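## Task

Place the printed block inside the drawer that stands open, then push that drawer fully closed while keeping whatever it already held inside. No cabinet may be moved much from its spot. The robot must not tip over or be left leaning, or the task fails. Anything that stays in place only because the robot is holding it does not count as finished.

## Robot and tools

ROBOT. TidyBot++: a four-caster mobile base (0.54 m long, 0.50 m wide, 0.38 m tall) carrying one seven-joint arm with a two-finger gripper. The shoulder sits 0.12 m ahead of the base centre and 0.68 m above the floor. Cameras: base_camera (fixed on the base) and wrist_camera (looks along the hand). The arm begins folded, hand pointing down, poking up to 0.08 m past the base front.

FRAMES. Base frame: origin on the floor below the base centre, x forward, y left, z up. hand_pose is reported in it: the point between the finger pads, with its z axis pointing out along the fingers and its y axis being the closing direction. The odometry frame is the base frame as it was when the scene began; base_odometry counts wheel rotation, so slip looks like travel, and heading (left positive, -3.142 to 3.142) drifts a few cm and degrees over many moves. base_tilt is in degrees, positive when leaning forward or right.

execute_actions. Argument actions: a list holding one action or none (empty just reports state and images). An action may carry base, joints, or both, plus optional speeds; its motions begin together. base holds exactly one relative move from where the base last measured itself: translate_m (metres, forward +, -2 to 2), strafe_m (metres, left +, -2 to 2) or rotate_rad (radians, counter-clockwise from above +, -6.3 to 6.3). joints is a set of absolute targets keyed by name, in radians: joint_1_rad (any angle; whole arm about vertical, positive is clockwise from above, opposite to rotate_rad), joint_2_rad shoulder -2.249 to 2.249, joint_3_rad any angle, joint_4_rad elbow -2.579 to 2.579, joint_5_rad any angle, joint_6_rad wrist -2.099 to 2.099, joint_7_rad any angle (hand roll; with hand down, positive is counter-clockwise from above, and 1.57 opens fingers to left/right). gripper_pos is a 0 to 1 scale, 0 fully open (about 85 mm gap), 1 closed; gap is roughly 85 x (1 - gripper_pos) mm. Continuous joints take the shorter direction, so turn large amounts in steps under half a revolution. speeds caps top speed for this action only: translate_m and strafe_m 0.05 to 0.5 m/s, rotate_rad 0.1 to 1.57 rad/s (maxima are defaults). A base move needing more than 8.667 s is rejected; no action runs past 15 s. Unknown keys or out-of-range values reject the whole call. cameras: list of base_camera, wrist_camera or all; omitted or null means all, [] means none.

ARM GEOMETRY. Upper arm 0.42 m, forearm 0.31 m, hand 0.31 m to the hand point. With joint_1_rad 0, joint_3_rad 3.14, joint_5_rad 0 the arm moves in the vertical x plane; segment tilts from vertical (forward +) are joint_2_rad, joint_2_rad - joint_4_rad, and joint_2_rad - joint_4_rad - joint_6_rad. Forward reach is the sum of length x sin(tilt), height above shoulder the sum of length x cos(tilt). A downward hand reaches at most about 0.94 m above the floor, only near the base.

OTHER TOOLS. wait(seconds 0 to 10) lets time pass and returns state and images. zoom_image(camera, region [x0,y0,x1,y1] in pixels, top-left origin, max 504 x 504) enlarges part of the latest full image. read_manual(section "licences") only returns licence text. finished_scene(scene) ends the current scene irrevocably after the robot holds its last command, reports success, and gives the next task.

RESULT LINES. base_status and joint_status tell how each motion ended. done: target reached (for the base only that wheels turned enough, even if slipping). off_target: stopped away from target and may still push. contact_stop / time_out: gave up and holds position. "joint command not followed" with a cause means a self-collision check blocked the arm targets (gripper still acts); joints then show not_followed and may retry later. on_its_own lists uncommanded motion. motor_effort gives percent of maximum with the action's peak in brackets; readings are noisy. ARM HIT means the arm struck itself or the base hard. Gripper done at 1 means empty; off_target at a reading means something is held. MOTOR HOT warns from 60 °C; OVER-TEMPERATURE FAULT at 75 °C makes the arm sink, and keys show limit_stop_at_motor_heat (resend the target). A torque sensor over its limit (104.5 N m for joints 1-4, 51.3 for 5-7) freezes the arm 10 s and skips the rest of the call; the base keeps going.

PRACTICAL NOTES. Joints left out of an action may still be pushing toward earlier targets. Friction leaves the hand a cm or two off; correct by sending last command + (wanted - read) for each joint, but not while holding a load, since the arm sags. hand_pose itself may be off, so trust images. Fingertips reach about 20 mm past the hand point when closed. The simulation runs while you think, holding the last command. Avoid: driving with the arm snagged above about 0.8 m (tipping), hard horizontal pushes on a raised hand (lifts wheels), driving the base into obstacles (it pushes until timeout), shoving cabinets, dropping or slamming objects, and leaving anything supported only by the gripper. Back away or retract the arm to level a leaning robot. Fewer and faster robot motions are better.

Each tool is called by a JSON object that holds its "op" and its "data", one argument or row to a line.

## Session

I'll start by looking at the scene.

{"op": "execute_actions", "data": {
  "actions": []
}}

Scene clock: 0.00 s.
base_odometry: x=+0.000 y=+0.000 heading=+0.000 (m, m, rad; odometry frame)
base_tilt: forward=+0.3 right=+0.3 (deg)
base_status: not commanded
joint_positions: joint_1_rad=+0.012 joint_2_rad=-0.384 joint_3_rad=+3.168 joint_4_rad=-2.535 joint_5_rad=+0.000 joint_6_rad=-0.929 joint_7_rad=+1.546 gripper_pos=+0.000
joint_status: not commanded
motor_effort: joint_1_rad=+1 joint_2_rad=-2 joint_3_rad=+2 joint_4_rad=+16 joint_5_rad=+0 joint_6_rad=+0 joint_7_rad=+0 (%)
hand_pose: x=+0.2437 y=-0.0023 z=+0.5890 quat_wxyz=(-0.005, +0.999, -0.031, +0.031) (m; base frame)
pictures: base_camera, wrist_camera
Images, in order (width x height): base_camera 644x364, wrist_camera 644x476.

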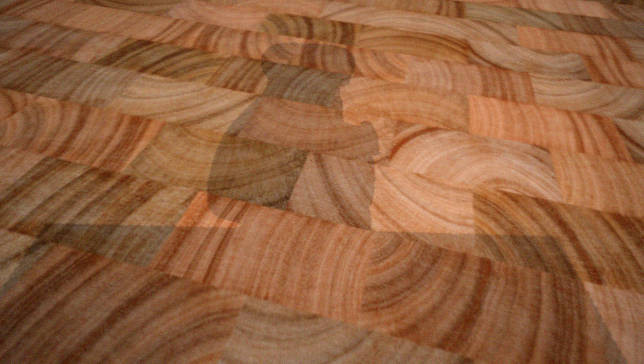

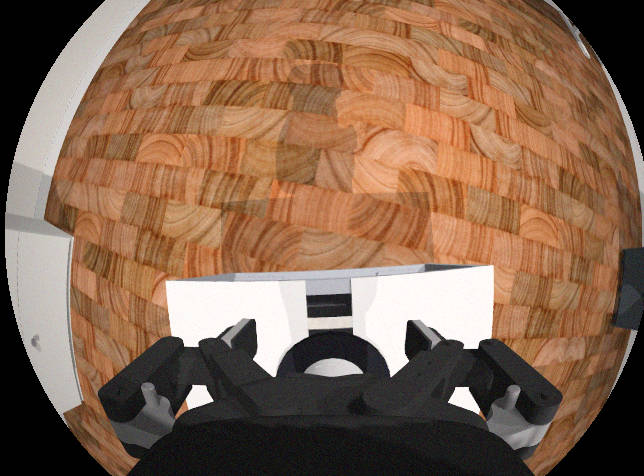

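{"op": "execute_actions", "data": {
  "actions": [
    {"joints": {"joint_6_rad": 0.2}}
  ],
  "cameras": ["wrist_camera"]
}}

Scene clock: 1.83 s.
base_odometry: x=+0.000 y=+0.000 heading=+0.000 (m, m, rad; odometry frame)
base_tilt: forward=+0.3 right=+0.3 (deg)
base_status: not commanded
joint_positions: joint_1_rad=+0.012 joint_2_rad=-0.384 joint_3_rad=+3.168 joint_4_rad=-2.534 joint_5_rad=+0.000 joint_6_rad=+0.194 joint_7_rad=+1.546 gripper_pos=+0.000
joint_status: all done
motor_effort: joint_1_rad=+2(2) joint_2_rad=-6(6) joint_3_rad=+1(1) joint_4_rad=+20(20) joint_5_rad=+0(0) joint_6_rad=+9(8) joint_7_rad=+0(0) (%)
hand_pose: x=+0.5132 y=-0.0138 z=+0.7833 quat_wxyz=(-0.001, +0.829, -0.028, +0.559) (m; base frame)
pictures: wrist_camera
Images, in order (width x height): wrist_camera 644x476.

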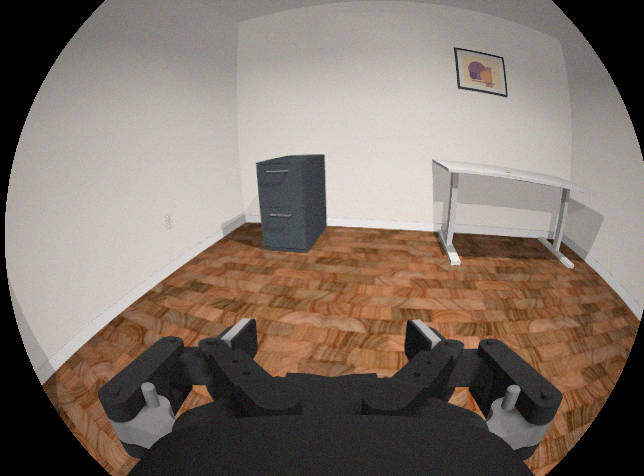

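{"op": "execute_actions", "data": {
  "actions": [
    {"joints": {"joint_1_rad": 1.6}}
  ],
  "cameras": ["wrist_camera"]
}}

Scene clock: 4.90 s.
base_odometry: x=+0.000 y=+0.000 heading=+0.000 (m, m, rad; odometry frame)
base_tilt: forward=+0.3 right=+0.3 (deg)
base_status: not commanded
joint_positions: joint_1_rad=+1.586 joint_2_rad=-0.384 joint_3_rad=+3.168 joint_4_rad=-2.534 joint_5_rad=+0.000 joint_6_rad=+0.194 joint_7_rad=+1.546 gripper_pos=+0.000
joint_status: all done
motor_effort: joint_1_rad=+2(1) joint_2_rad=-7(5) joint_3_rad=+1(2) joint_4_rad=+21(20) joint_5_rad=+0(0) joint_6_rad=+8(8) joint_7_rad=+0(0) (%)
hand_pose: x=+0.1040 y=-0.3941 z=+0.7833 quat_wxyz=(+0.395, +0.565, -0.607, +0.395) (m; base frame)
pictures: wrist_camera
Images, in order (width x height): wrist_camera 644x476.

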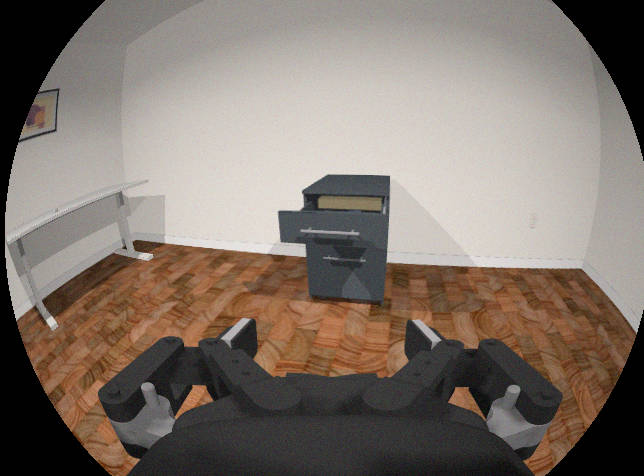

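{"op": "zoom_image", "data": {
  "camera": "wrist_camera",
  "region": [260, 160, 420, 310]
}}

{"op": "zoom_image", "data": {
  "camera": "wrist_camera",
  "region": [0, 160, 180, 340]
}}

Region (260, 160, 420, 310) of wrist_camera's 644x476 image, scaled by 3.150; it fills the top 472 rows of this view, and the rest is white.

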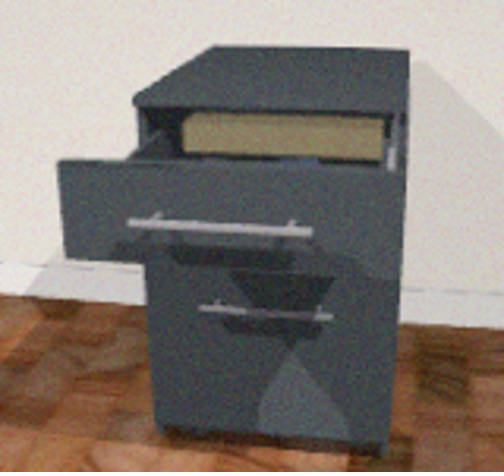

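Region (0, 160, 180, 340) of wrist_camera's 644x476 image, scaled by 2.800.

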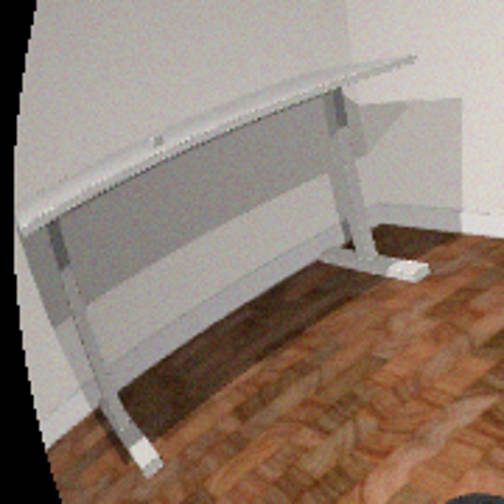

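{"op": "execute_actions", "data": {
  "actions": [
    {"base": {"translate_m": 1.25}, "joints": {"joint_1_rad": 3.1}}
  ]
}}

Scene clock: 12.23 s.
base_odometry: x=+1.250 y=+0.002 heading=+0.001 (m, m, rad; odometry frame)
base_tilt: forward=+0.3 right=+0.3 (deg)
base_status: done
joint_positions: joint_1_rad=+3.086 joint_2_rad=-0.385 joint_3_rad=+3.168 joint_4_rad=-2.534 joint_5_rad=+0.000 joint_6_rad=+0.194 joint_7_rad=+1.546 gripper_pos=+0.000
joint_status: all done
motor_effort: joint_1_rad=+1(1) joint_2_rad=-6(7) joint_3_rad=+2(0) joint_4_rad=+21(21) joint_5_rad=+0(0) joint_6_rad=+8(9) joint_7_rad=+0(0) (%)
hand_pose: x=-0.2751 y=-0.0129 z=+0.7835 quat_wxyz=(+0.559, +0.000, -0.829, +0.020) (m; base frame)
pictures: base_camera, wrist_camera
Images, in order (width x height): base_camera 644x364, wrist_camera 644x476.

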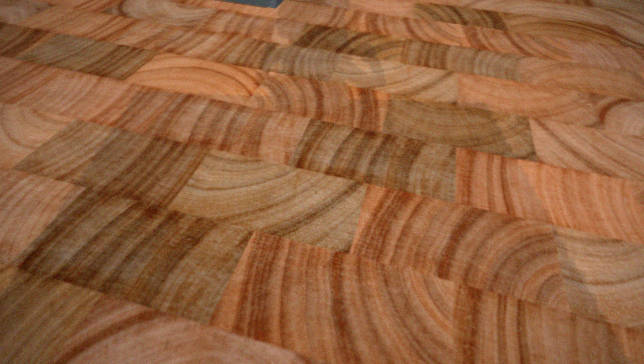

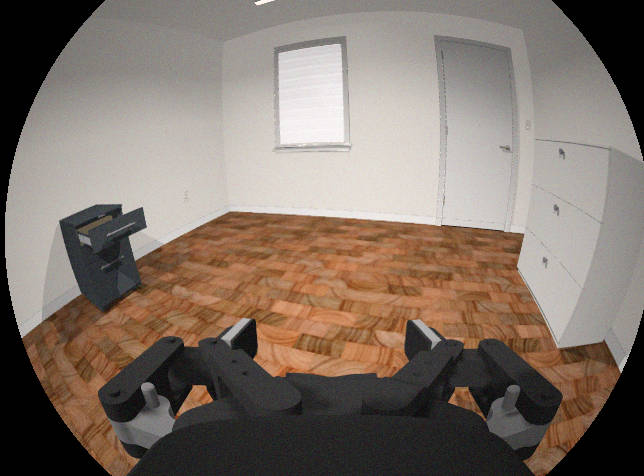

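{"op": "execute_actions", "data": {
  "actions": [
    {"base": {"strafe_m": -1.3}, "joints": {"joint_1_rad": 0.05, "joint_2_rad": -0.3, "joint_3_rad": 3.14, "joint_4_rad": -1.9, "joint_6_rad": -0.6, "joint_7_rad": 1.57}}
  ]
}}

Scene clock: 16.90 s.
base_odometry: x=+1.252 y=-1.298 heading=+0.001 (m, m, rad; odometry frame)
base_tilt: forward=+0.3 right=+0.3 (deg)
base_status: done
joint_positions: joint_1_rad=+0.066 joint_2_rad=-0.315 joint_3_rad=+3.152 joint_4_rad=-1.913 joint_5_rad=+0.000 joint_6_rad=-0.570 joint_7_rad=+1.546 gripper_pos=+0.000
joint_status: all done
motor_effort: joint_1_rad=+1(1) joint_2_rad=-10(12) joint_3_rad=+2(0) joint_4_rad=+22(22) joint_5_rad=+0(0) joint_6_rad=+8(8) joint_7_rad=+0(0) (%)
hand_pose: x=+0.5593 y=-0.0327 z=+0.8982 quat_wxyz=(+0.011, +0.883, -0.045, +0.467) (m; base frame)
pictures: base_camera, wrist_camera
Images, in order (width x height): base_camera 644x364, wrist_camera 644x476.

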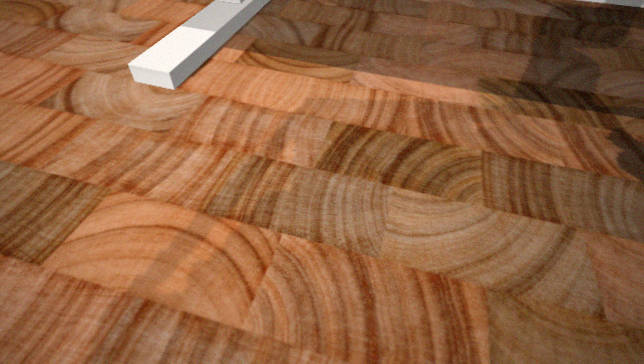

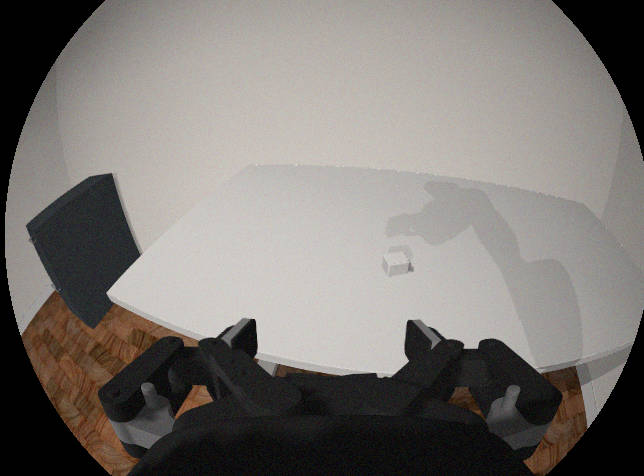

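{"op": "zoom_image", "data": {
  "camera": "wrist_camera",
  "region": [350, 220, 450, 300]
}}

Region (350, 220, 450, 300) of wrist_camera's 644x476 image, scaled by 5.040; it fills the top 403 rows of this view, and the rest is white.

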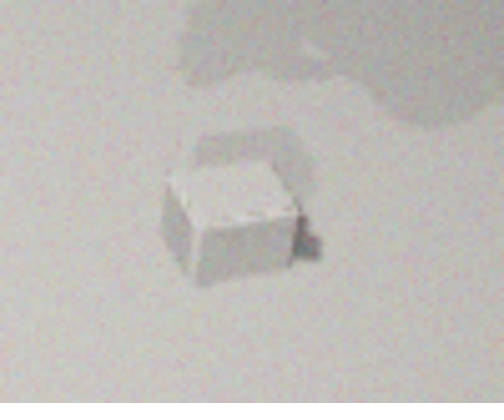

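{"op": "execute_actions", "data": {
  "actions": [
    {"base": {"rotate_rad": -0.23}, "joints": {"joint_1_rad": -0.015, "joint_2_rad": 0.0, "joint_3_rad": 3.13, "joint_4_rad": -1.25, "joint_6_rad": -1.6}}
  ]
}}

Scene clock: 21.77 s.
base_odometry: x=+1.252 y=-1.299 heading=-0.229 (m, m, rad; odometry frame)
base_tilt: forward=+0.3 right=+0.3 (deg)
base_status: done
joint_positions: joint_1_rad=+0.003 joint_2_rad=-0.012 joint_3_rad=+3.141 joint_4_rad=-1.261 joint_5_rad=+0.000 joint_6_rad=-1.574 joint_7_rad=+1.546 gripper_pos=+0.000
joint_status: all done
motor_effort: joint_1_rad=+3(1) joint_2_rad=-18(19) joint_3_rad=+1(3) joint_4_rad=+19(22) joint_5_rad=+0(1) joint_6_rad=+3(8) joint_7_rad=+0(0) (%)
hand_pose: x=+0.5098 y=+0.0005 z=+0.9064 quat_wxyz=(-0.002, +0.987, -0.013, +0.159) (m; base frame)
pictures: base_camera, wrist_camera
Images, in order (width x height): base_camera 644x364, wrist_camera 644x476.

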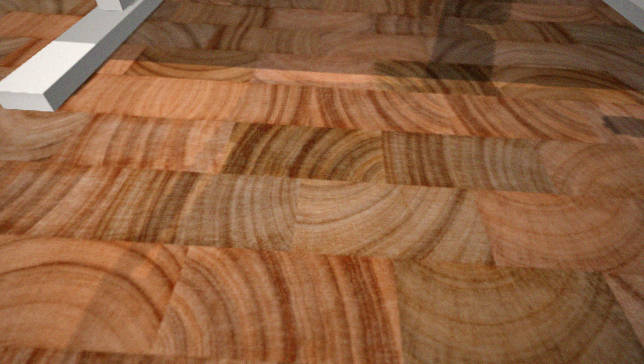

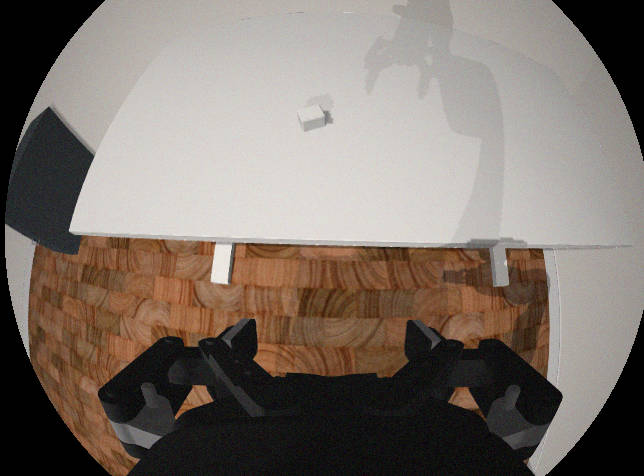

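{"op": "execute_actions", "data": {
  "actions": [
    {"base": {"translate_m": 0.28}, "joints": {"joint_2_rad": 0.31, "joint_4_rad": -0.91, "joint_6_rad": -1.95}}
  ]
}}

Scene clock: 24.90 s.
base_odometry: x=+1.525 y=-1.363 heading=-0.230 (m, m, rad; odometry frame)
base_tilt: forward=+0.3 right=+0.3 (deg)
base_status: done
joint_positions: joint_1_rad=+0.001 joint_2_rad=+0.321 joint_3_rad=+3.140 joint_4_rad=-0.922 joint_5_rad=+0.000 joint_6_rad=-1.921 joint_7_rad=+1.546 gripper_pos=+0.000
joint_status: all done
motor_effort: joint_1_rad=+1(1) joint_2_rad=-29(33) joint_3_rad=+1(0) joint_4_rad=+17(19) joint_5_rad=+0(0) joint_6_rad=+0(4) joint_7_rad=+0(0) (%)
hand_pose: x=+0.5425 y=+0.0010 z=+0.8714 quat_wxyz=(+0.000, +1.000, -0.013, -0.011) (m; base frame)
pictures: base_camera, wrist_camera
Images, in order (width x height): base_camera 644x364, wrist_camera 644x476.

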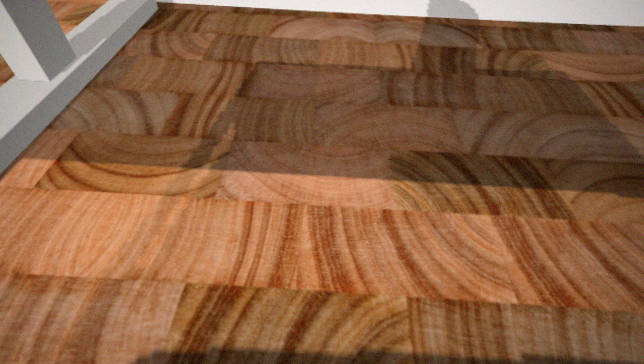

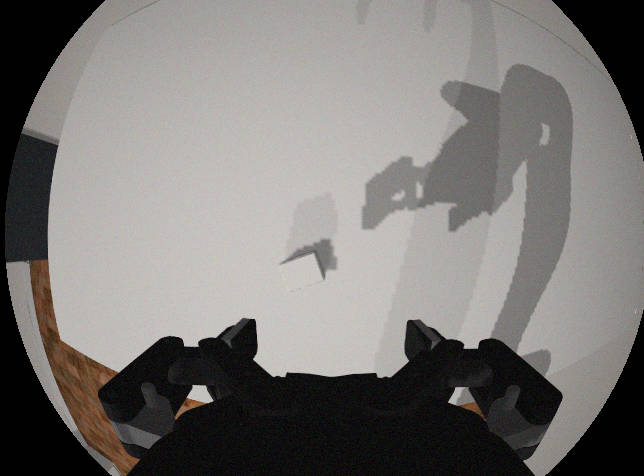

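{"op": "zoom_image", "data": {
  "camera": "wrist_camera",
  "region": [240, 180, 400, 340]
}}

Region (240, 180, 400, 340) of wrist_camera's 644x476 image, scaled by 3.150.

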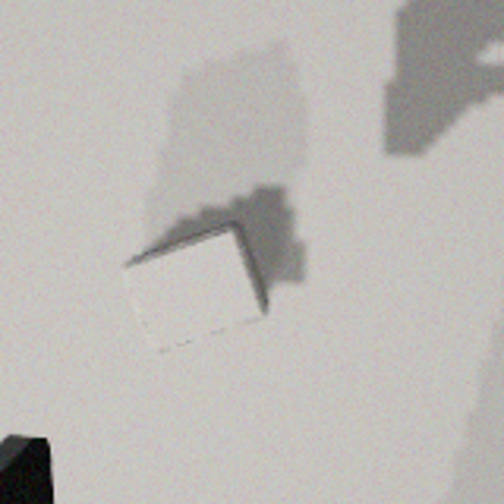

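{"op": "execute_actions", "data": {
  "actions": [
    {"joints": {"joint_1_rad": -0.078, "joint_2_rad": 0.305, "joint_4_rad": -1.165, "joint_6_rad": -1.65, "joint_7_rad": 1.855}}
  ],
  "cameras": ["wrist_camera"]
}}

Scene clock: 29.10 s.
base_odometry: x=+1.525 y=-1.363 heading=-0.230 (m, m, rad; odometry frame)
base_tilt: forward=+0.3 right=+0.3 (deg)
base_status: not commanded
joint_positions: joint_1_rad=-0.063 joint_2_rad=+0.314 joint_3_rad=+3.140 joint_4_rad=-1.156 joint_5_rad=+0.000 joint_6_rad=-1.677 joint_7_rad=+1.821 gripper_pos=+0.000
joint_status: all done
motor_effort: joint_1_rad=+2(2) joint_2_rad=-29(31) joint_3_rad=+1(1) joint_4_rad=+18(18) joint_5_rad=+0(0) joint_6_rad=+1(1) joint_7_rad=+0(0) (%)
hand_pose: x=+0.5590 y=+0.0293 z=+0.8024 quat_wxyz=(+0.000, +0.988, +0.157, -0.003) (m; base frame)
pictures: wrist_camera
Images, in order (width x height): wrist_camera 644x476.

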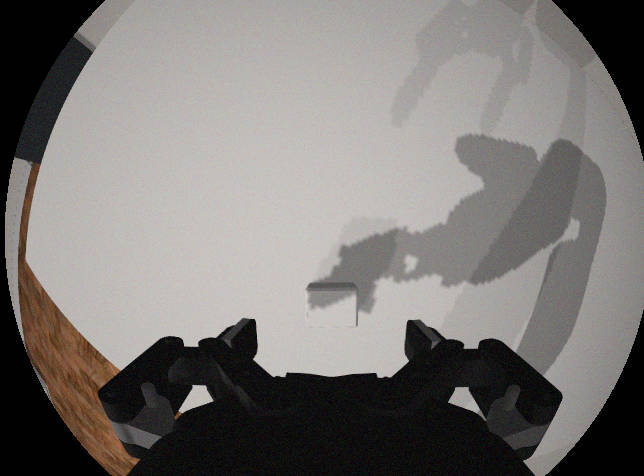

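{"op": "zoom_image", "data": {
  "camera": "wrist_camera",
  "region": [230, 240, 430, 380]
}}

Region (230, 240, 430, 380) of wrist_camera's 644x476 image, scaled by 2.520; it fills the top 353 rows of this view, and the rest is white.

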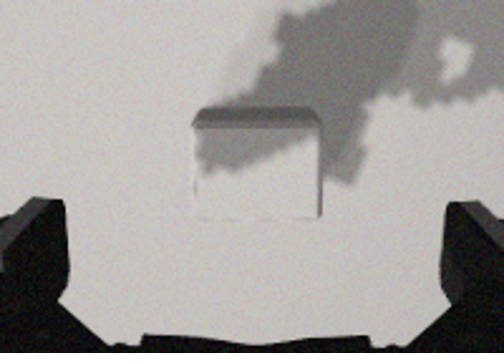

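{"op": "execute_actions", "data": {
  "actions": [
    {"joints": {"joint_4_rad": -1.284, "joint_6_rad": -1.518}}
  ],
  "cameras": ["wrist_camera"]
}}

Scene clock: 31.50 s.
base_odometry: x=+1.525 y=-1.363 heading=-0.230 (m, m, rad; odometry frame)
base_tilt: forward=+0.3 right=+0.3 (deg)
base_status: not commanded
joint_positions: joint_1_rad=-0.063 joint_2_rad=+0.312 joint_3_rad=+3.140 joint_4_rad=-1.277 joint_5_rad=+0.000 joint_6_rad=-1.545 joint_7_rad=+1.821 gripper_pos=+0.000
joint_status: all done
motor_effort: joint_1_rad=+1(1) joint_2_rad=-29(31) joint_3_rad=+1(1) joint_4_rad=+18(19) joint_5_rad=+0(0) joint_6_rad=+1(1) joint_7_rad=+0(0) (%)
hand_pose: x=+0.5638 y=+0.0296 z=+0.7653 quat_wxyz=(+0.000, +0.988, +0.157, +0.004) (m; base frame)
pictures: wrist_camera
Images, in order (width x height): wrist_camera 644x476.

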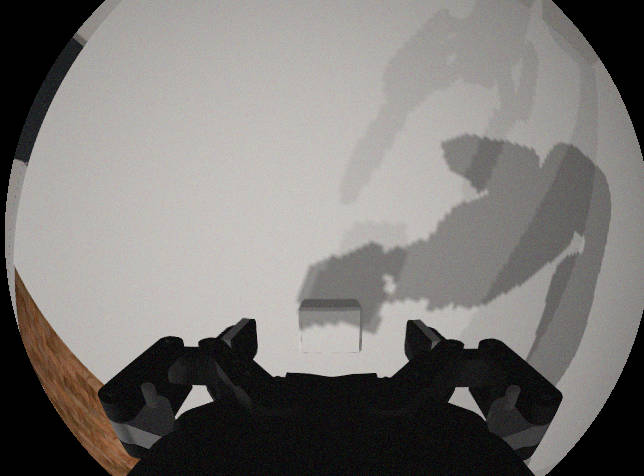

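{"op": "zoom_image", "data": {
  "camera": "wrist_camera",
  "region": [230, 240, 430, 380]
}}

Region (230, 240, 430, 380) of wrist_camera's 644x476 image, scaled by 2.520; it fills the top 353 rows of this view, and the rest is white.

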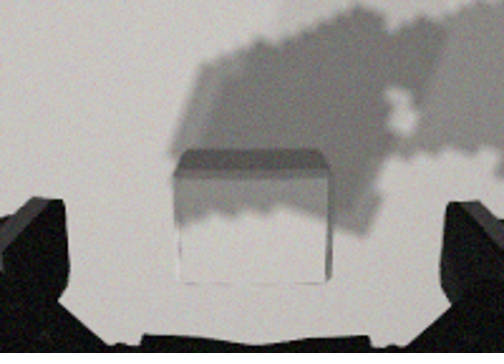

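{"op": "execute_actions", "data": {
  "actions": [
    {"joints": {"joint_4_rad": -1.368, "joint_6_rad": -1.434}}
  ],
  "cameras": ["wrist_camera"]
}}

Scene clock: 34.90 s.
base_odometry: x=+1.525 y=-1.363 heading=-0.230 (m, m, rad; odometry frame)
base_tilt: forward=+0.3 right=+0.3 (deg)
base_status: not commanded
joint_positions: joint_1_rad=-0.063 joint_2_rad=+0.311 joint_3_rad=+3.140 joint_4_rad=-1.362 joint_5_rad=+0.000 joint_6_rad=-1.462 joint_7_rad=+1.821 gripper_pos=+0.000
joint_status: all done
motor_effort: joint_1_rad=+2(1) joint_2_rad=-29(32) joint_3_rad=+1(1) joint_4_rad=+18(19) joint_5_rad=+0(0) joint_6_rad=+0(1) joint_7_rad=+0(0) (%)
hand_pose: x=+0.5617 y=+0.0295 z=+0.7389 quat_wxyz=(+0.000, +0.988, +0.157, +0.003) (m; base frame)
pictures: wrist_camera
Images, in order (width x height): wrist_camera 644x476.

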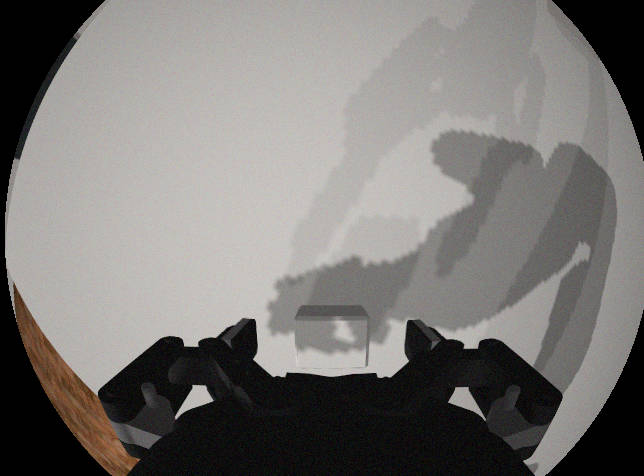

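{"op": "zoom_image", "data": {
  "camera": "wrist_camera",
  "region": [230, 240, 430, 380]
}}

Region (230, 240, 430, 380) of wrist_camera's 644x476 image, scaled by 2.520; it fills the top 353 rows of this view, and the rest is white.

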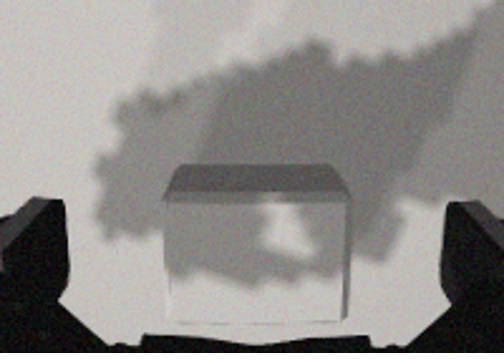

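{"op": "execute_actions", "data": {
  "actions": [
    {"joints": {"gripper_pos": 1.0}}
  ],
  "cameras": ["wrist_camera"]
}}

Scene clock: 37.50 s.
base_odometry: x=+1.525 y=-1.363 heading=-0.230 (m, m, rad; odometry frame)
base_tilt: forward=+0.3 right=+0.3 (deg)
base_status: not commanded
joint_positions: joint_1_rad=-0.063 joint_2_rad=+0.307 joint_3_rad=+3.140 joint_4_rad=-1.362 joint_5_rad=+0.000 joint_6_rad=-1.462 joint_7_rad=+1.821 gripper_pos=+0.592
joint_status: gripper_pos off_target (ended at +0.592, target +1.000)
motor_effort: joint_1_rad=+2(2) joint_2_rad=-29(30) joint_3_rad=+1(1) joint_4_rad=+18(18) joint_5_rad=+0(0) joint_6_rad=+1(1) joint_7_rad=+0(0) (%)
hand_pose: x=+0.5615 y=+0.0295 z=+0.7407 quat_wxyz=(+0.000, +0.988, +0.157, +0.005) (m; base frame)
pictures: wrist_camera
Images, in order (width x height): wrist_camera 644x476.

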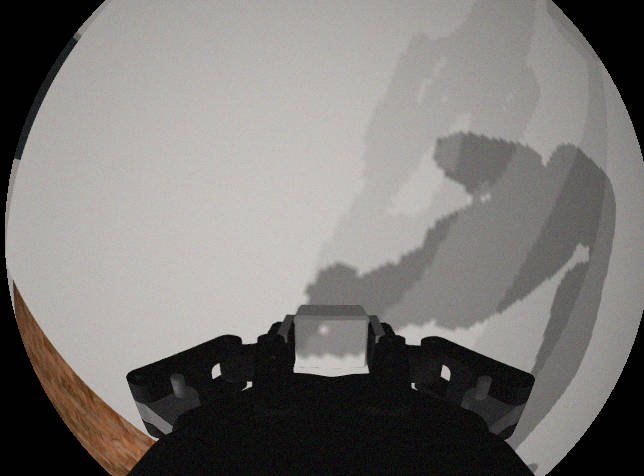

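{"op": "execute_actions", "data": {
  "actions": [
    {"base": {"strafe_m": 0.24}, "joints": {"joint_2_rad": 0.1, "joint_4_rad": -1.25, "joint_6_rad": -1.75, "joint_7_rad": 1.55}}
  ]
}}

Scene clock: 41.13 s.
base_odometry: x=+1.580 y=-1.129 heading=-0.230 (m, m, rad; odometry frame)
base_tilt: forward=+0.3 right=+0.3 (deg)
base_status: done
joint_positions: joint_1_rad=-0.072 joint_2_rad=+0.096 joint_3_rad=+3.133 joint_4_rad=-1.255 joint_5_rad=+0.000 joint_6_rad=-1.728 joint_7_rad=+1.583 gripper_pos=+0.592
joint_status: all done
motor_effort: joint_1_rad=+2(1) joint_2_rad=-21(33) joint_3_rad=+1(2) joint_4_rad=+18(19) joint_5_rad=-1(1) joint_6_rad=+1(1) joint_7_rad=+0(0) (%)
hand_pose: x=+0.4842 y=+0.0307 z=+0.8588 quat_wxyz=(-0.001, +0.998, +0.046, +0.032) (m; base frame)
pictures: base_camera, wrist_camera
Images, in order (width x height): base_camera 644x364, wrist_camera 644x476.

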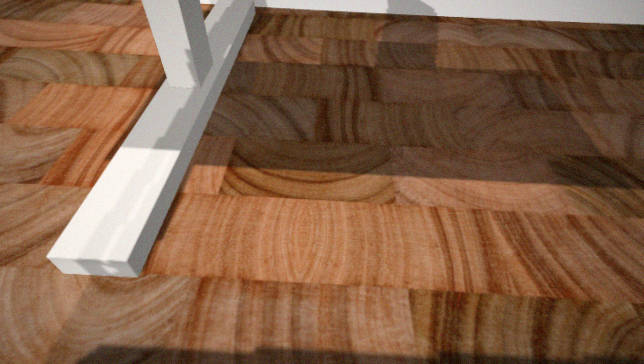

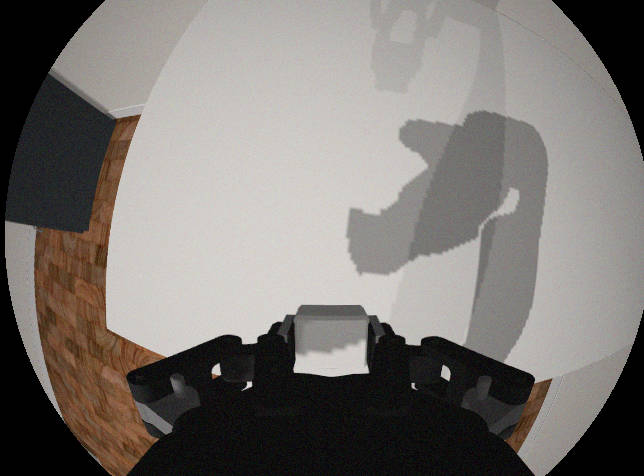

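{"op": "execute_actions", "data": {
  "actions": [
    {"base": {"translate_m": -1.55}, "joints": {"joint_1_rad": 1.62, "joint_3_rad": 3.14, "joint_6_rad": -1.5}}
  ]
}}

Scene clock: 45.87 s.
base_odometry: x=+0.070 y=-0.775 heading=-0.231 (m, m, rad; odometry frame)
base_tilt: forward=+0.3 right=+0.3 (deg)
base_status: done
joint_positions: joint_1_rad=+1.612 joint_2_rad=+0.102 joint_3_rad=+3.136 joint_4_rad=-1.255 joint_5_rad=+0.000 joint_6_rad=-1.529 joint_7_rad=+1.583 gripper_pos=+0.592
joint_status: all done
motor_effort: joint_1_rad=+2(1) joint_2_rad=-23(24) joint_3_rad=+1(1) joint_4_rad=+19(19) joint_5_rad=+0(1) joint_6_rad=+4(3) joint_7_rad=+0(0) (%)
hand_pose: x=+0.1047 y=-0.4285 z=+0.8661 quat_wxyz=(+0.092, +0.693, -0.710, +0.088) (m; base frame)
pictures: base_camera, wrist_camera
Images, in order (width x height): base_camera 644x364, wrist_camera 644x476.

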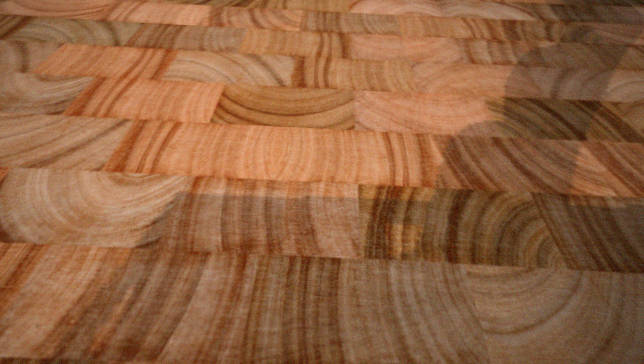

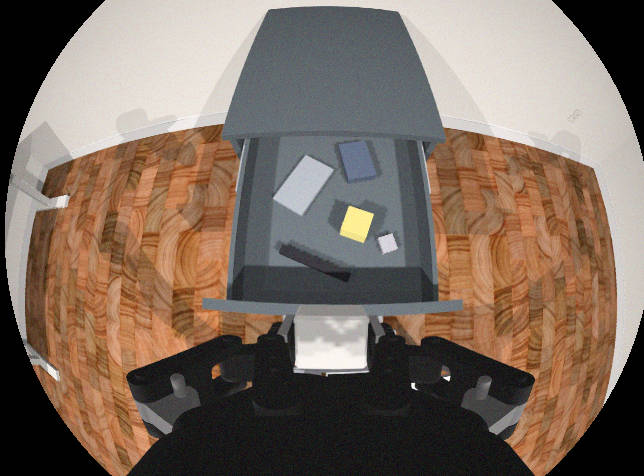

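{"op": "zoom_image", "data": {
  "camera": "wrist_camera",
  "region": [195, 110, 475, 330]
}}

Region (195, 110, 475, 330) of wrist_camera's 644x476 image, scaled by 1.800; it fills the top 396 rows of this view, and the rest is white.

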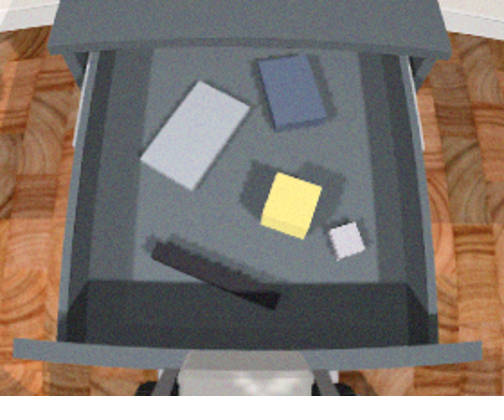

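{"op": "execute_actions", "data": {
  "actions": [
    {"joints": {"joint_1_rad": 1.55, "joint_2_rad": 0.62, "joint_4_rad": -0.912, "joint_6_rad": -1.62}}
  ],
  "cameras": ["wrist_camera"]
}}

Scene clock: 50.97 s.
base_odometry: x=+0.070 y=-0.775 heading=-0.231 (m, m, rad; odometry frame)
base_tilt: forward=+0.3 right=+0.4 (deg)
base_status: not commanded
joint_positions: joint_1_rad=+1.566 joint_2_rad=+0.625 joint_3_rad=+3.136 joint_4_rad=-0.925 joint_5_rad=+0.000 joint_6_rad=-1.590 joint_7_rad=+1.583 gripper_pos=+0.592
joint_status: all done
motor_effort: joint_1_rad=+2(2) joint_2_rad=-41(42) joint_3_rad=+0(0) joint_4_rad=+18(19) joint_5_rad=-1(0) joint_6_rad=+1(3) joint_7_rad=+0(0) (%)
hand_pose: x=+0.1252 y=-0.5609 z=+0.7186 quat_wxyz=(+0.000, +0.715, -0.700, +0.002) (m; base frame)
pictures: wrist_camera
Images, in order (width x height): wrist_camera 644x476.

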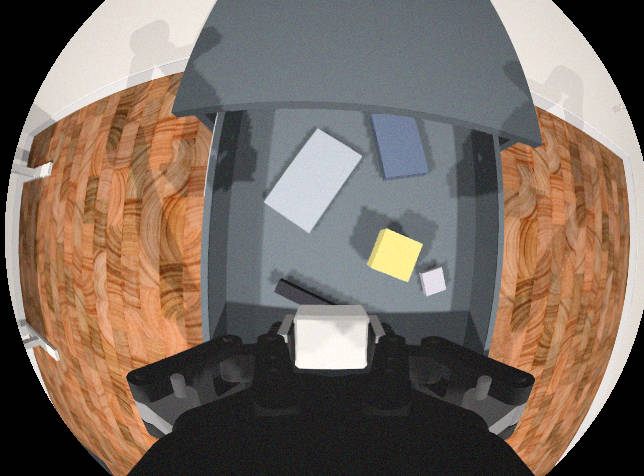

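{"op": "zoom_image", "data": {
  "camera": "wrist_camera",
  "region": [170, 90, 550, 370]
}}

Region (170, 90, 550, 370) of wrist_camera's 644x476 image, scaled by 1.326; it fills the top 371 rows of this view, and the rest is white.

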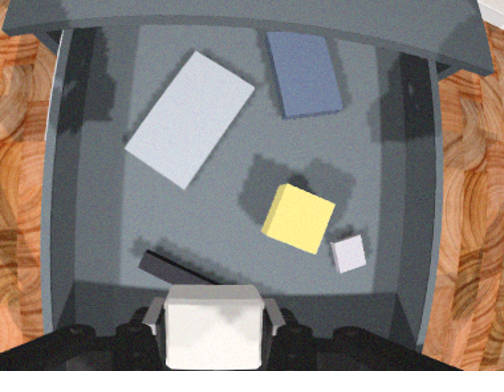

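{"op": "execute_actions", "data": {
  "actions": [
    {"joints": {"joint_1_rad": 1.496, "joint_2_rad": 0.75, "joint_4_rad": -1.139, "joint_6_rad": -1.23, "joint_7_rad": 1.10}}
  ],
  "cameras": ["wrist_camera"]
}}

Scene clock: 57.73 s.
base_odometry: x=+0.070 y=-0.775 heading=-0.231 (m, m, rad; odometry frame)
base_tilt: forward=+0.3 right=+0.3 (deg)
base_status: not commanded
joint_positions: joint_1_rad=+1.509 joint_2_rad=+0.755 joint_3_rad=+3.136 joint_4_rad=-1.138 joint_5_rad=+0.000 joint_6_rad=-1.256 joint_7_rad=+1.131 gripper_pos=+0.592
joint_status: all done
motor_effort: joint_1_rad=+2(2) joint_2_rad=-44(49) joint_3_rad=+0(0) joint_4_rad=+17(19) joint_5_rad=+0(0) joint_6_rad=+0(1) joint_7_rad=+0(0) (%)
hand_pose: x=+0.1592 y=-0.5828 z=+0.5772 quat_wxyz=(-0.003, +0.564, -0.826, -0.002) (m; base frame)
pictures: wrist_camera
Images, in order (width x height): wrist_camera 644x476.

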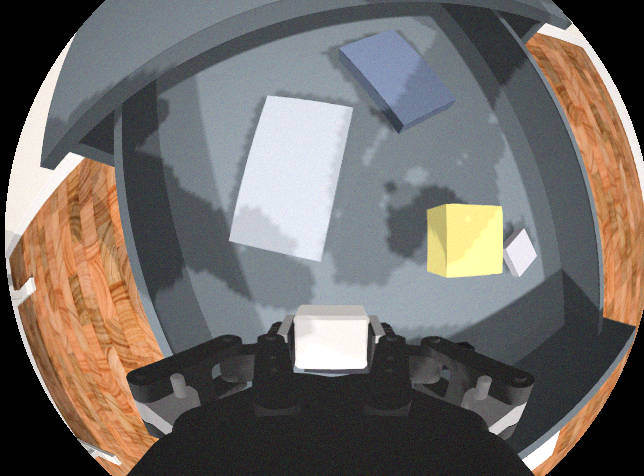

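{"op": "execute_actions", "data": {
  "actions": [
    {"joints": {"joint_2_rad": 0.783, "joint_4_rad": -1.175, "joint_6_rad": -1.155}}
  ],
  "cameras": ["wrist_camera"]
}}

Scene clock: 60.00 s.
base_odometry: x=+0.070 y=-0.775 heading=-0.231 (m, m, rad; odometry frame)
base_tilt: forward=+0.3 right=+0.3 (deg)
base_status: not commanded
joint_positions: joint_1_rad=+1.509 joint_2_rad=+0.779 joint_3_rad=+3.136 joint_4_rad=-1.167 joint_5_rad=+0.000 joint_6_rad=-1.179 joint_7_rad=+1.131 gripper_pos=+0.592
joint_status: all done
motor_effort: joint_1_rad=+1(1) joint_2_rad=-43(46) joint_3_rad=+0(0) joint_4_rad=+17(17) joint_5_rad=+0(0) joint_6_rad=+1(0) joint_7_rad=+0(0) (%)
hand_pose: x=+0.1599 y=-0.5917 z=+0.5546 quat_wxyz=(+0.003, +0.564, -0.826, +0.008) (m; base frame)
pictures: wrist_camera
Images, in order (width x height): wrist_camera 644x476.

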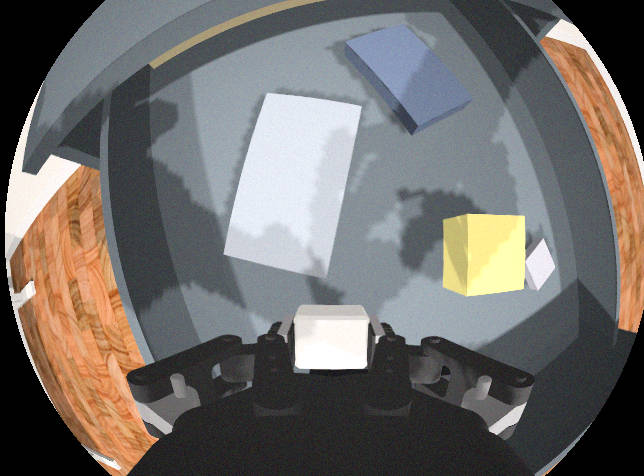

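{"op": "execute_actions", "data": {
  "actions": [
    {"joints": {"joint_2_rad": 0.803, "joint_4_rad": -1.22, "joint_6_rad": -1.107}}
  ],
  "cameras": ["wrist_camera"]
}}

Scene clock: 62.00 s.
base_odometry: x=+0.070 y=-0.775 heading=-0.231 (m, m, rad; odometry frame)
base_tilt: forward=+0.3 right=+0.3 (deg)
base_status: not commanded
joint_positions: joint_1_rad=+1.509 joint_2_rad=+0.783 joint_3_rad=+3.136 joint_4_rad=-1.207 joint_5_rad=+0.000 joint_6_rad=-1.136 joint_7_rad=+1.131 gripper_pos=+0.592
joint_status: all done
motor_effort: joint_1_rad=+2(2) joint_2_rad=-38(47) joint_3_rad=+0(1) joint_4_rad=+14(17) joint_5_rad=+0(0) joint_6_rad=+1(3) joint_7_rad=+0(0) (%)
hand_pose: x=+0.1597 y=-0.5876 z=+0.5409 quat_wxyz=(+0.003, +0.564, -0.826, +0.008) (m; base frame)
pictures: wrist_camera
Images, in order (width x height): wrist_camera 644x476.

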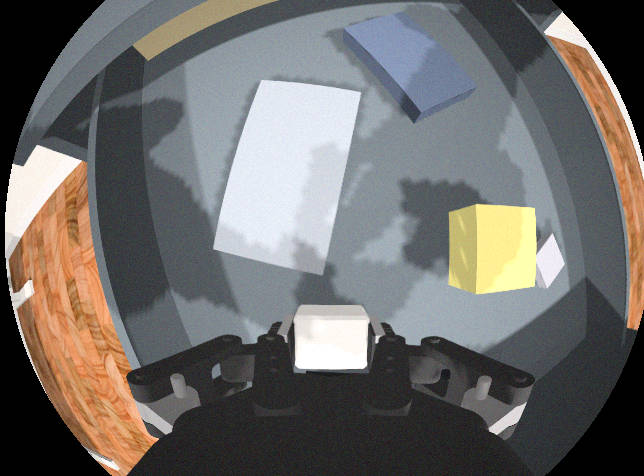

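{"op": "execute_actions", "data": {
  "actions": [
    {"joints": {"joint_2_rad": 0.815}}
  ],
  "cameras": ["wrist_camera"]
}}

Scene clock: 63.63 s.
base_odometry: x=+0.070 y=-0.775 heading=-0.231 (m, m, rad; odometry frame)
base_tilt: forward=+0.3 right=+0.3 (deg)
base_status: not commanded
joint_positions: joint_1_rad=+1.509 joint_2_rad=+0.783 joint_3_rad=+3.136 joint_4_rad=-1.207 joint_5_rad=+0.000 joint_6_rad=-1.135 joint_7_rad=+1.131 gripper_pos=+0.592
joint_status: all done
motor_effort: joint_1_rad=+1(2) joint_2_rad=-36(40) joint_3_rad=+1(1) joint_4_rad=+14(15) joint_5_rad=+0(0) joint_6_rad=+2(2) joint_7_rad=+0(0) (%)
hand_pose: x=+0.1597 y=-0.5876 z=+0.5408 quat_wxyz=(+0.003, +0.564, -0.826, +0.008) (m; base frame)
pictures: wrist_camera
Images, in order (width x height): wrist_camera 644x476.

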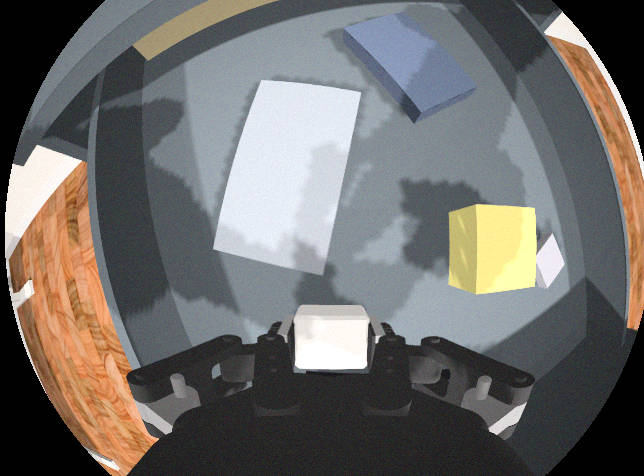

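{"op": "execute_actions", "data": {
  "actions": [
    {"joints": {"joint_2_rad": 0.783, "joint_4_rad": -1.207, "gripper_pos": 0.3}}
  ],
  "cameras": ["wrist_camera"]
}}

Scene clock: 65.03 s.
base_odometry: x=+0.070 y=-0.775 heading=-0.231 (m, m, rad; odometry frame)
base_tilt: forward=+0.3 right=+0.4 (deg)
base_status: not commanded
joint_positions: joint_1_rad=+1.509 joint_2_rad=+0.783 joint_3_rad=+3.136 joint_4_rad=-1.207 joint_5_rad=+0.000 joint_6_rad=-1.135 joint_7_rad=+1.131 gripper_pos=+0.300
joint_status: all done
motor_effort: joint_1_rad=+2(1) joint_2_rad=-43(44) joint_3_rad=+0(0) joint_4_rad=+17(17) joint_5_rad=+0(0) joint_6_rad=+1(1) joint_7_rad=+0(0) (%)
hand_pose: x=+0.1597 y=-0.5877 z=+0.5411 quat_wxyz=(+0.003, +0.564, -0.826, +0.008) (m; base frame)
pictures: wrist_camera
Images, in order (width x height): wrist_camera 644x476.

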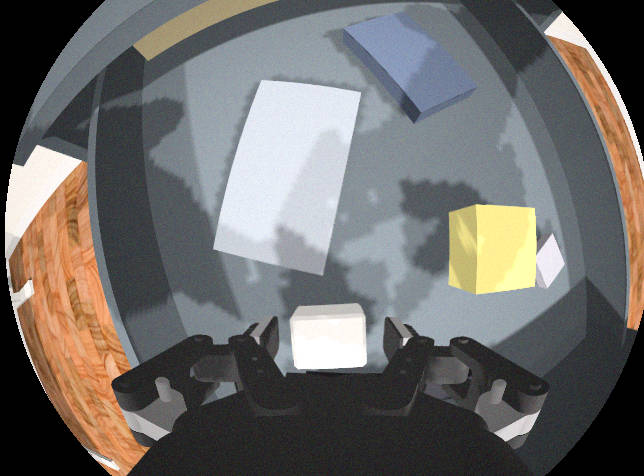

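{"op": "execute_actions", "data": {
  "actions": [
    {"joints": {"joint_2_rad": 0.1, "joint_6_rad": -1.75, "joint_7_rad": 1.6}}
  ],
  "cameras": ["wrist_camera"]
}}

Scene clock: 70.57 s.
base_odometry: x=+0.070 y=-0.775 heading=-0.231 (m, m, rad; odometry frame)
base_tilt: forward=+0.3 right=+0.3 (deg)
base_status: not commanded
joint_positions: joint_1_rad=+1.509 joint_2_rad=+0.098 joint_3_rad=+3.136 joint_4_rad=-1.207 joint_5_rad=+0.000 joint_6_rad=-1.725 joint_7_rad=+1.565 gripper_pos=+0.300
joint_status: all done
motor_effort: joint_1_rad=+1(2) joint_2_rad=-22(46) joint_3_rad=+1(0) joint_4_rad=+18(18) joint_5_rad=+0(0) joint_6_rad=+3(2) joint_7_rad=+0(0) (%)
hand_pose: x=+0.1458 y=-0.3783 z=+0.8738 quat_wxyz=(+0.038, +0.728, -0.684, +0.041) (m; base frame)
pictures: wrist_camera
Images, in order (width x height): wrist_camera 644x476.

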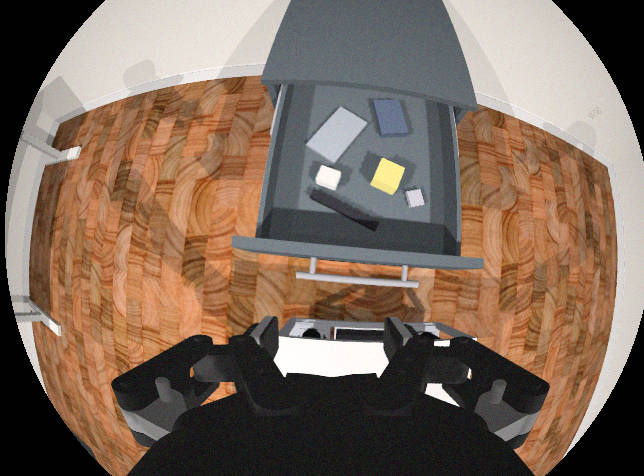

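{"op": "zoom_image", "data": {
  "camera": "wrist_camera",
  "region": [220, 60, 500, 340]
}}

Region (220, 60, 500, 340) of wrist_camera's 644x476 image, scaled by 1.800.

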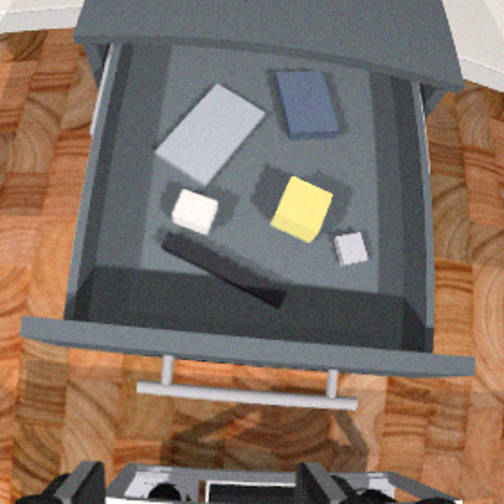

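{"op": "execute_actions", "data": {
  "actions": [
    {"joints": {"joint_1_rad": 1.645, "joint_2_rad": 0.17, "joint_4_rad": -2.26, "joint_6_rad": -0.53, "gripper_pos": 1.0}}
  ],
  "cameras": ["wrist_camera"]
}}

Scene clock: 74.80 s.
base_odometry: x=+0.070 y=-0.775 heading=-0.231 (m, m, rad; odometry frame)
base_tilt: forward=+0.3 right=+0.3 (deg)
base_status: not commanded
joint_positions: joint_1_rad=+1.628 joint_2_rad=+0.156 joint_3_rad=+3.136 joint_4_rad=-2.251 joint_5_rad=+0.000 joint_6_rad=-0.559 joint_7_rad=+1.565 gripper_pos=+0.999
joint_status: all done
motor_effort: joint_1_rad=+2(2) joint_2_rad=-19(23) joint_3_rad=+1(1) joint_4_rad=+14(18) joint_5_rad=+0(0) joint_6_rad=+1(2) joint_7_rad=+0(0) (%)
hand_pose: x=+0.1034 y=-0.3303 z=+0.5578 quat_wxyz=(+0.064, +0.684, -0.724, +0.061) (m; base frame)
pictures: wrist_camera
Images, in order (width x height): wrist_camera 644x476.

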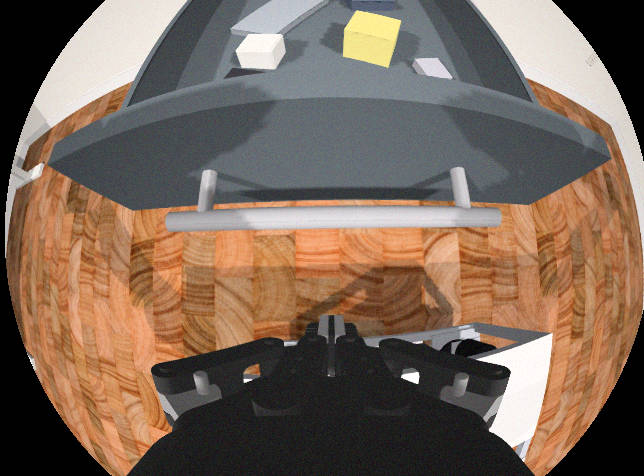

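{"op": "execute_actions", "data": {
  "actions": [
    {"base": {"strafe_m": -0.29}, "joints": {"joint_2_rad": 0.21}, "speeds": {"strafe_m": 0.12}}
  ],
  "cameras": ["wrist_camera"]
}}

Scene clock: 79.07 s.
base_odometry: x=+0.004 y=-1.057 heading=-0.231 (m, m, rad; odometry frame)
base_tilt: forward=+0.3 right=+0.3 (deg)
base_status: done
joint_positions: joint_1_rad=+1.631 joint_2_rad=+0.205 joint_3_rad=+3.136 joint_4_rad=-2.263 joint_5_rad=+0.000 joint_6_rad=-0.559 joint_7_rad=+1.565 gripper_pos=+0.999
joint_status: all done
motor_effort: joint_1_rad=+2(1) joint_2_rad=-20(22) joint_3_rad=+1(0) joint_4_rad=+13(19) joint_5_rad=-1(1) joint_6_rad=+2(7) joint_7_rad=+0(0) (%)
hand_pose: x=+0.1029 y=-0.3172 z=+0.5389 quat_wxyz=(+0.042, +0.684, -0.727, +0.040) (m; base frame)
pictures: wrist_camera
Images, in order (width x height): wrist_camera 644x476.

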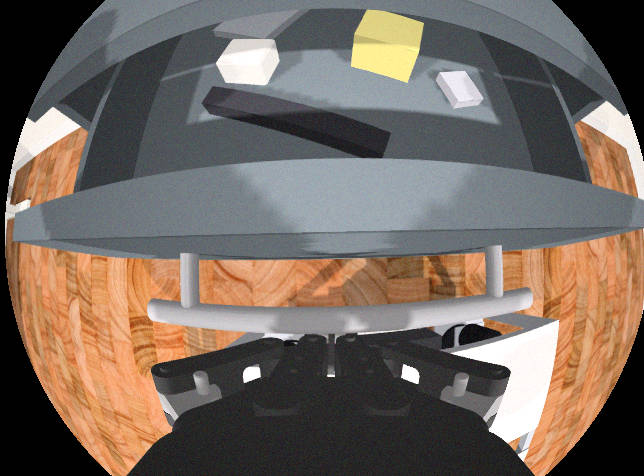

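{"op": "execute_actions", "data": {
  "actions": [
    {"base": {"strafe_m": -0.055}, "joints": {"joint_2_rad": 0.165}, "speeds": {"strafe_m": 0.07}}
  ],
  "cameras": ["wrist_camera"]
}}

Scene clock: 81.20 s.
base_odometry: x=-0.009 y=-1.111 heading=-0.231 (m, m, rad; odometry frame)
base_tilt: forward=+0.3 right=+0.3 (deg)
base_status: done
joint_positions: joint_1_rad=+1.632 joint_2_rad=+0.182 joint_3_rad=+3.136 joint_4_rad=-2.270 joint_5_rad=+0.000 joint_6_rad=-0.559 joint_7_rad=+1.565 gripper_pos=+0.999
joint_status: all done
motor_effort: joint_1_rad=+2(1) joint_2_rad=-19(22) joint_3_rad=+1(1) joint_4_rad=+14(17) joint_5_rad=+0(1) joint_6_rad=+3(6) joint_7_rad=+0(0) (%)
hand_pose: x=+0.1027 y=-0.3162 z=+0.5445 quat_wxyz=(+0.047, +0.684, -0.727, +0.045) (m; base frame)
pictures: wrist_camera
Images, in order (width x height): wrist_camera 644x476.

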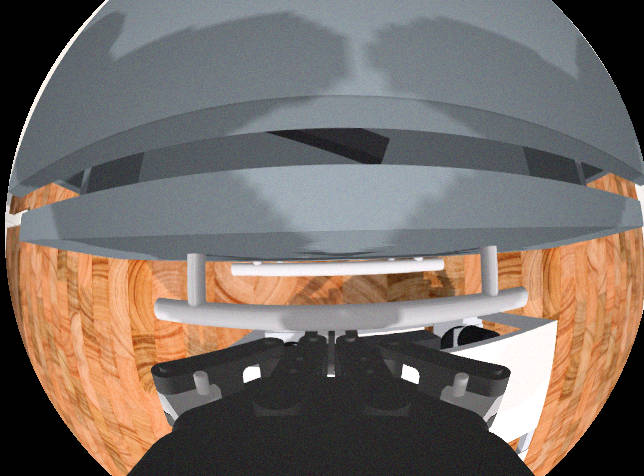

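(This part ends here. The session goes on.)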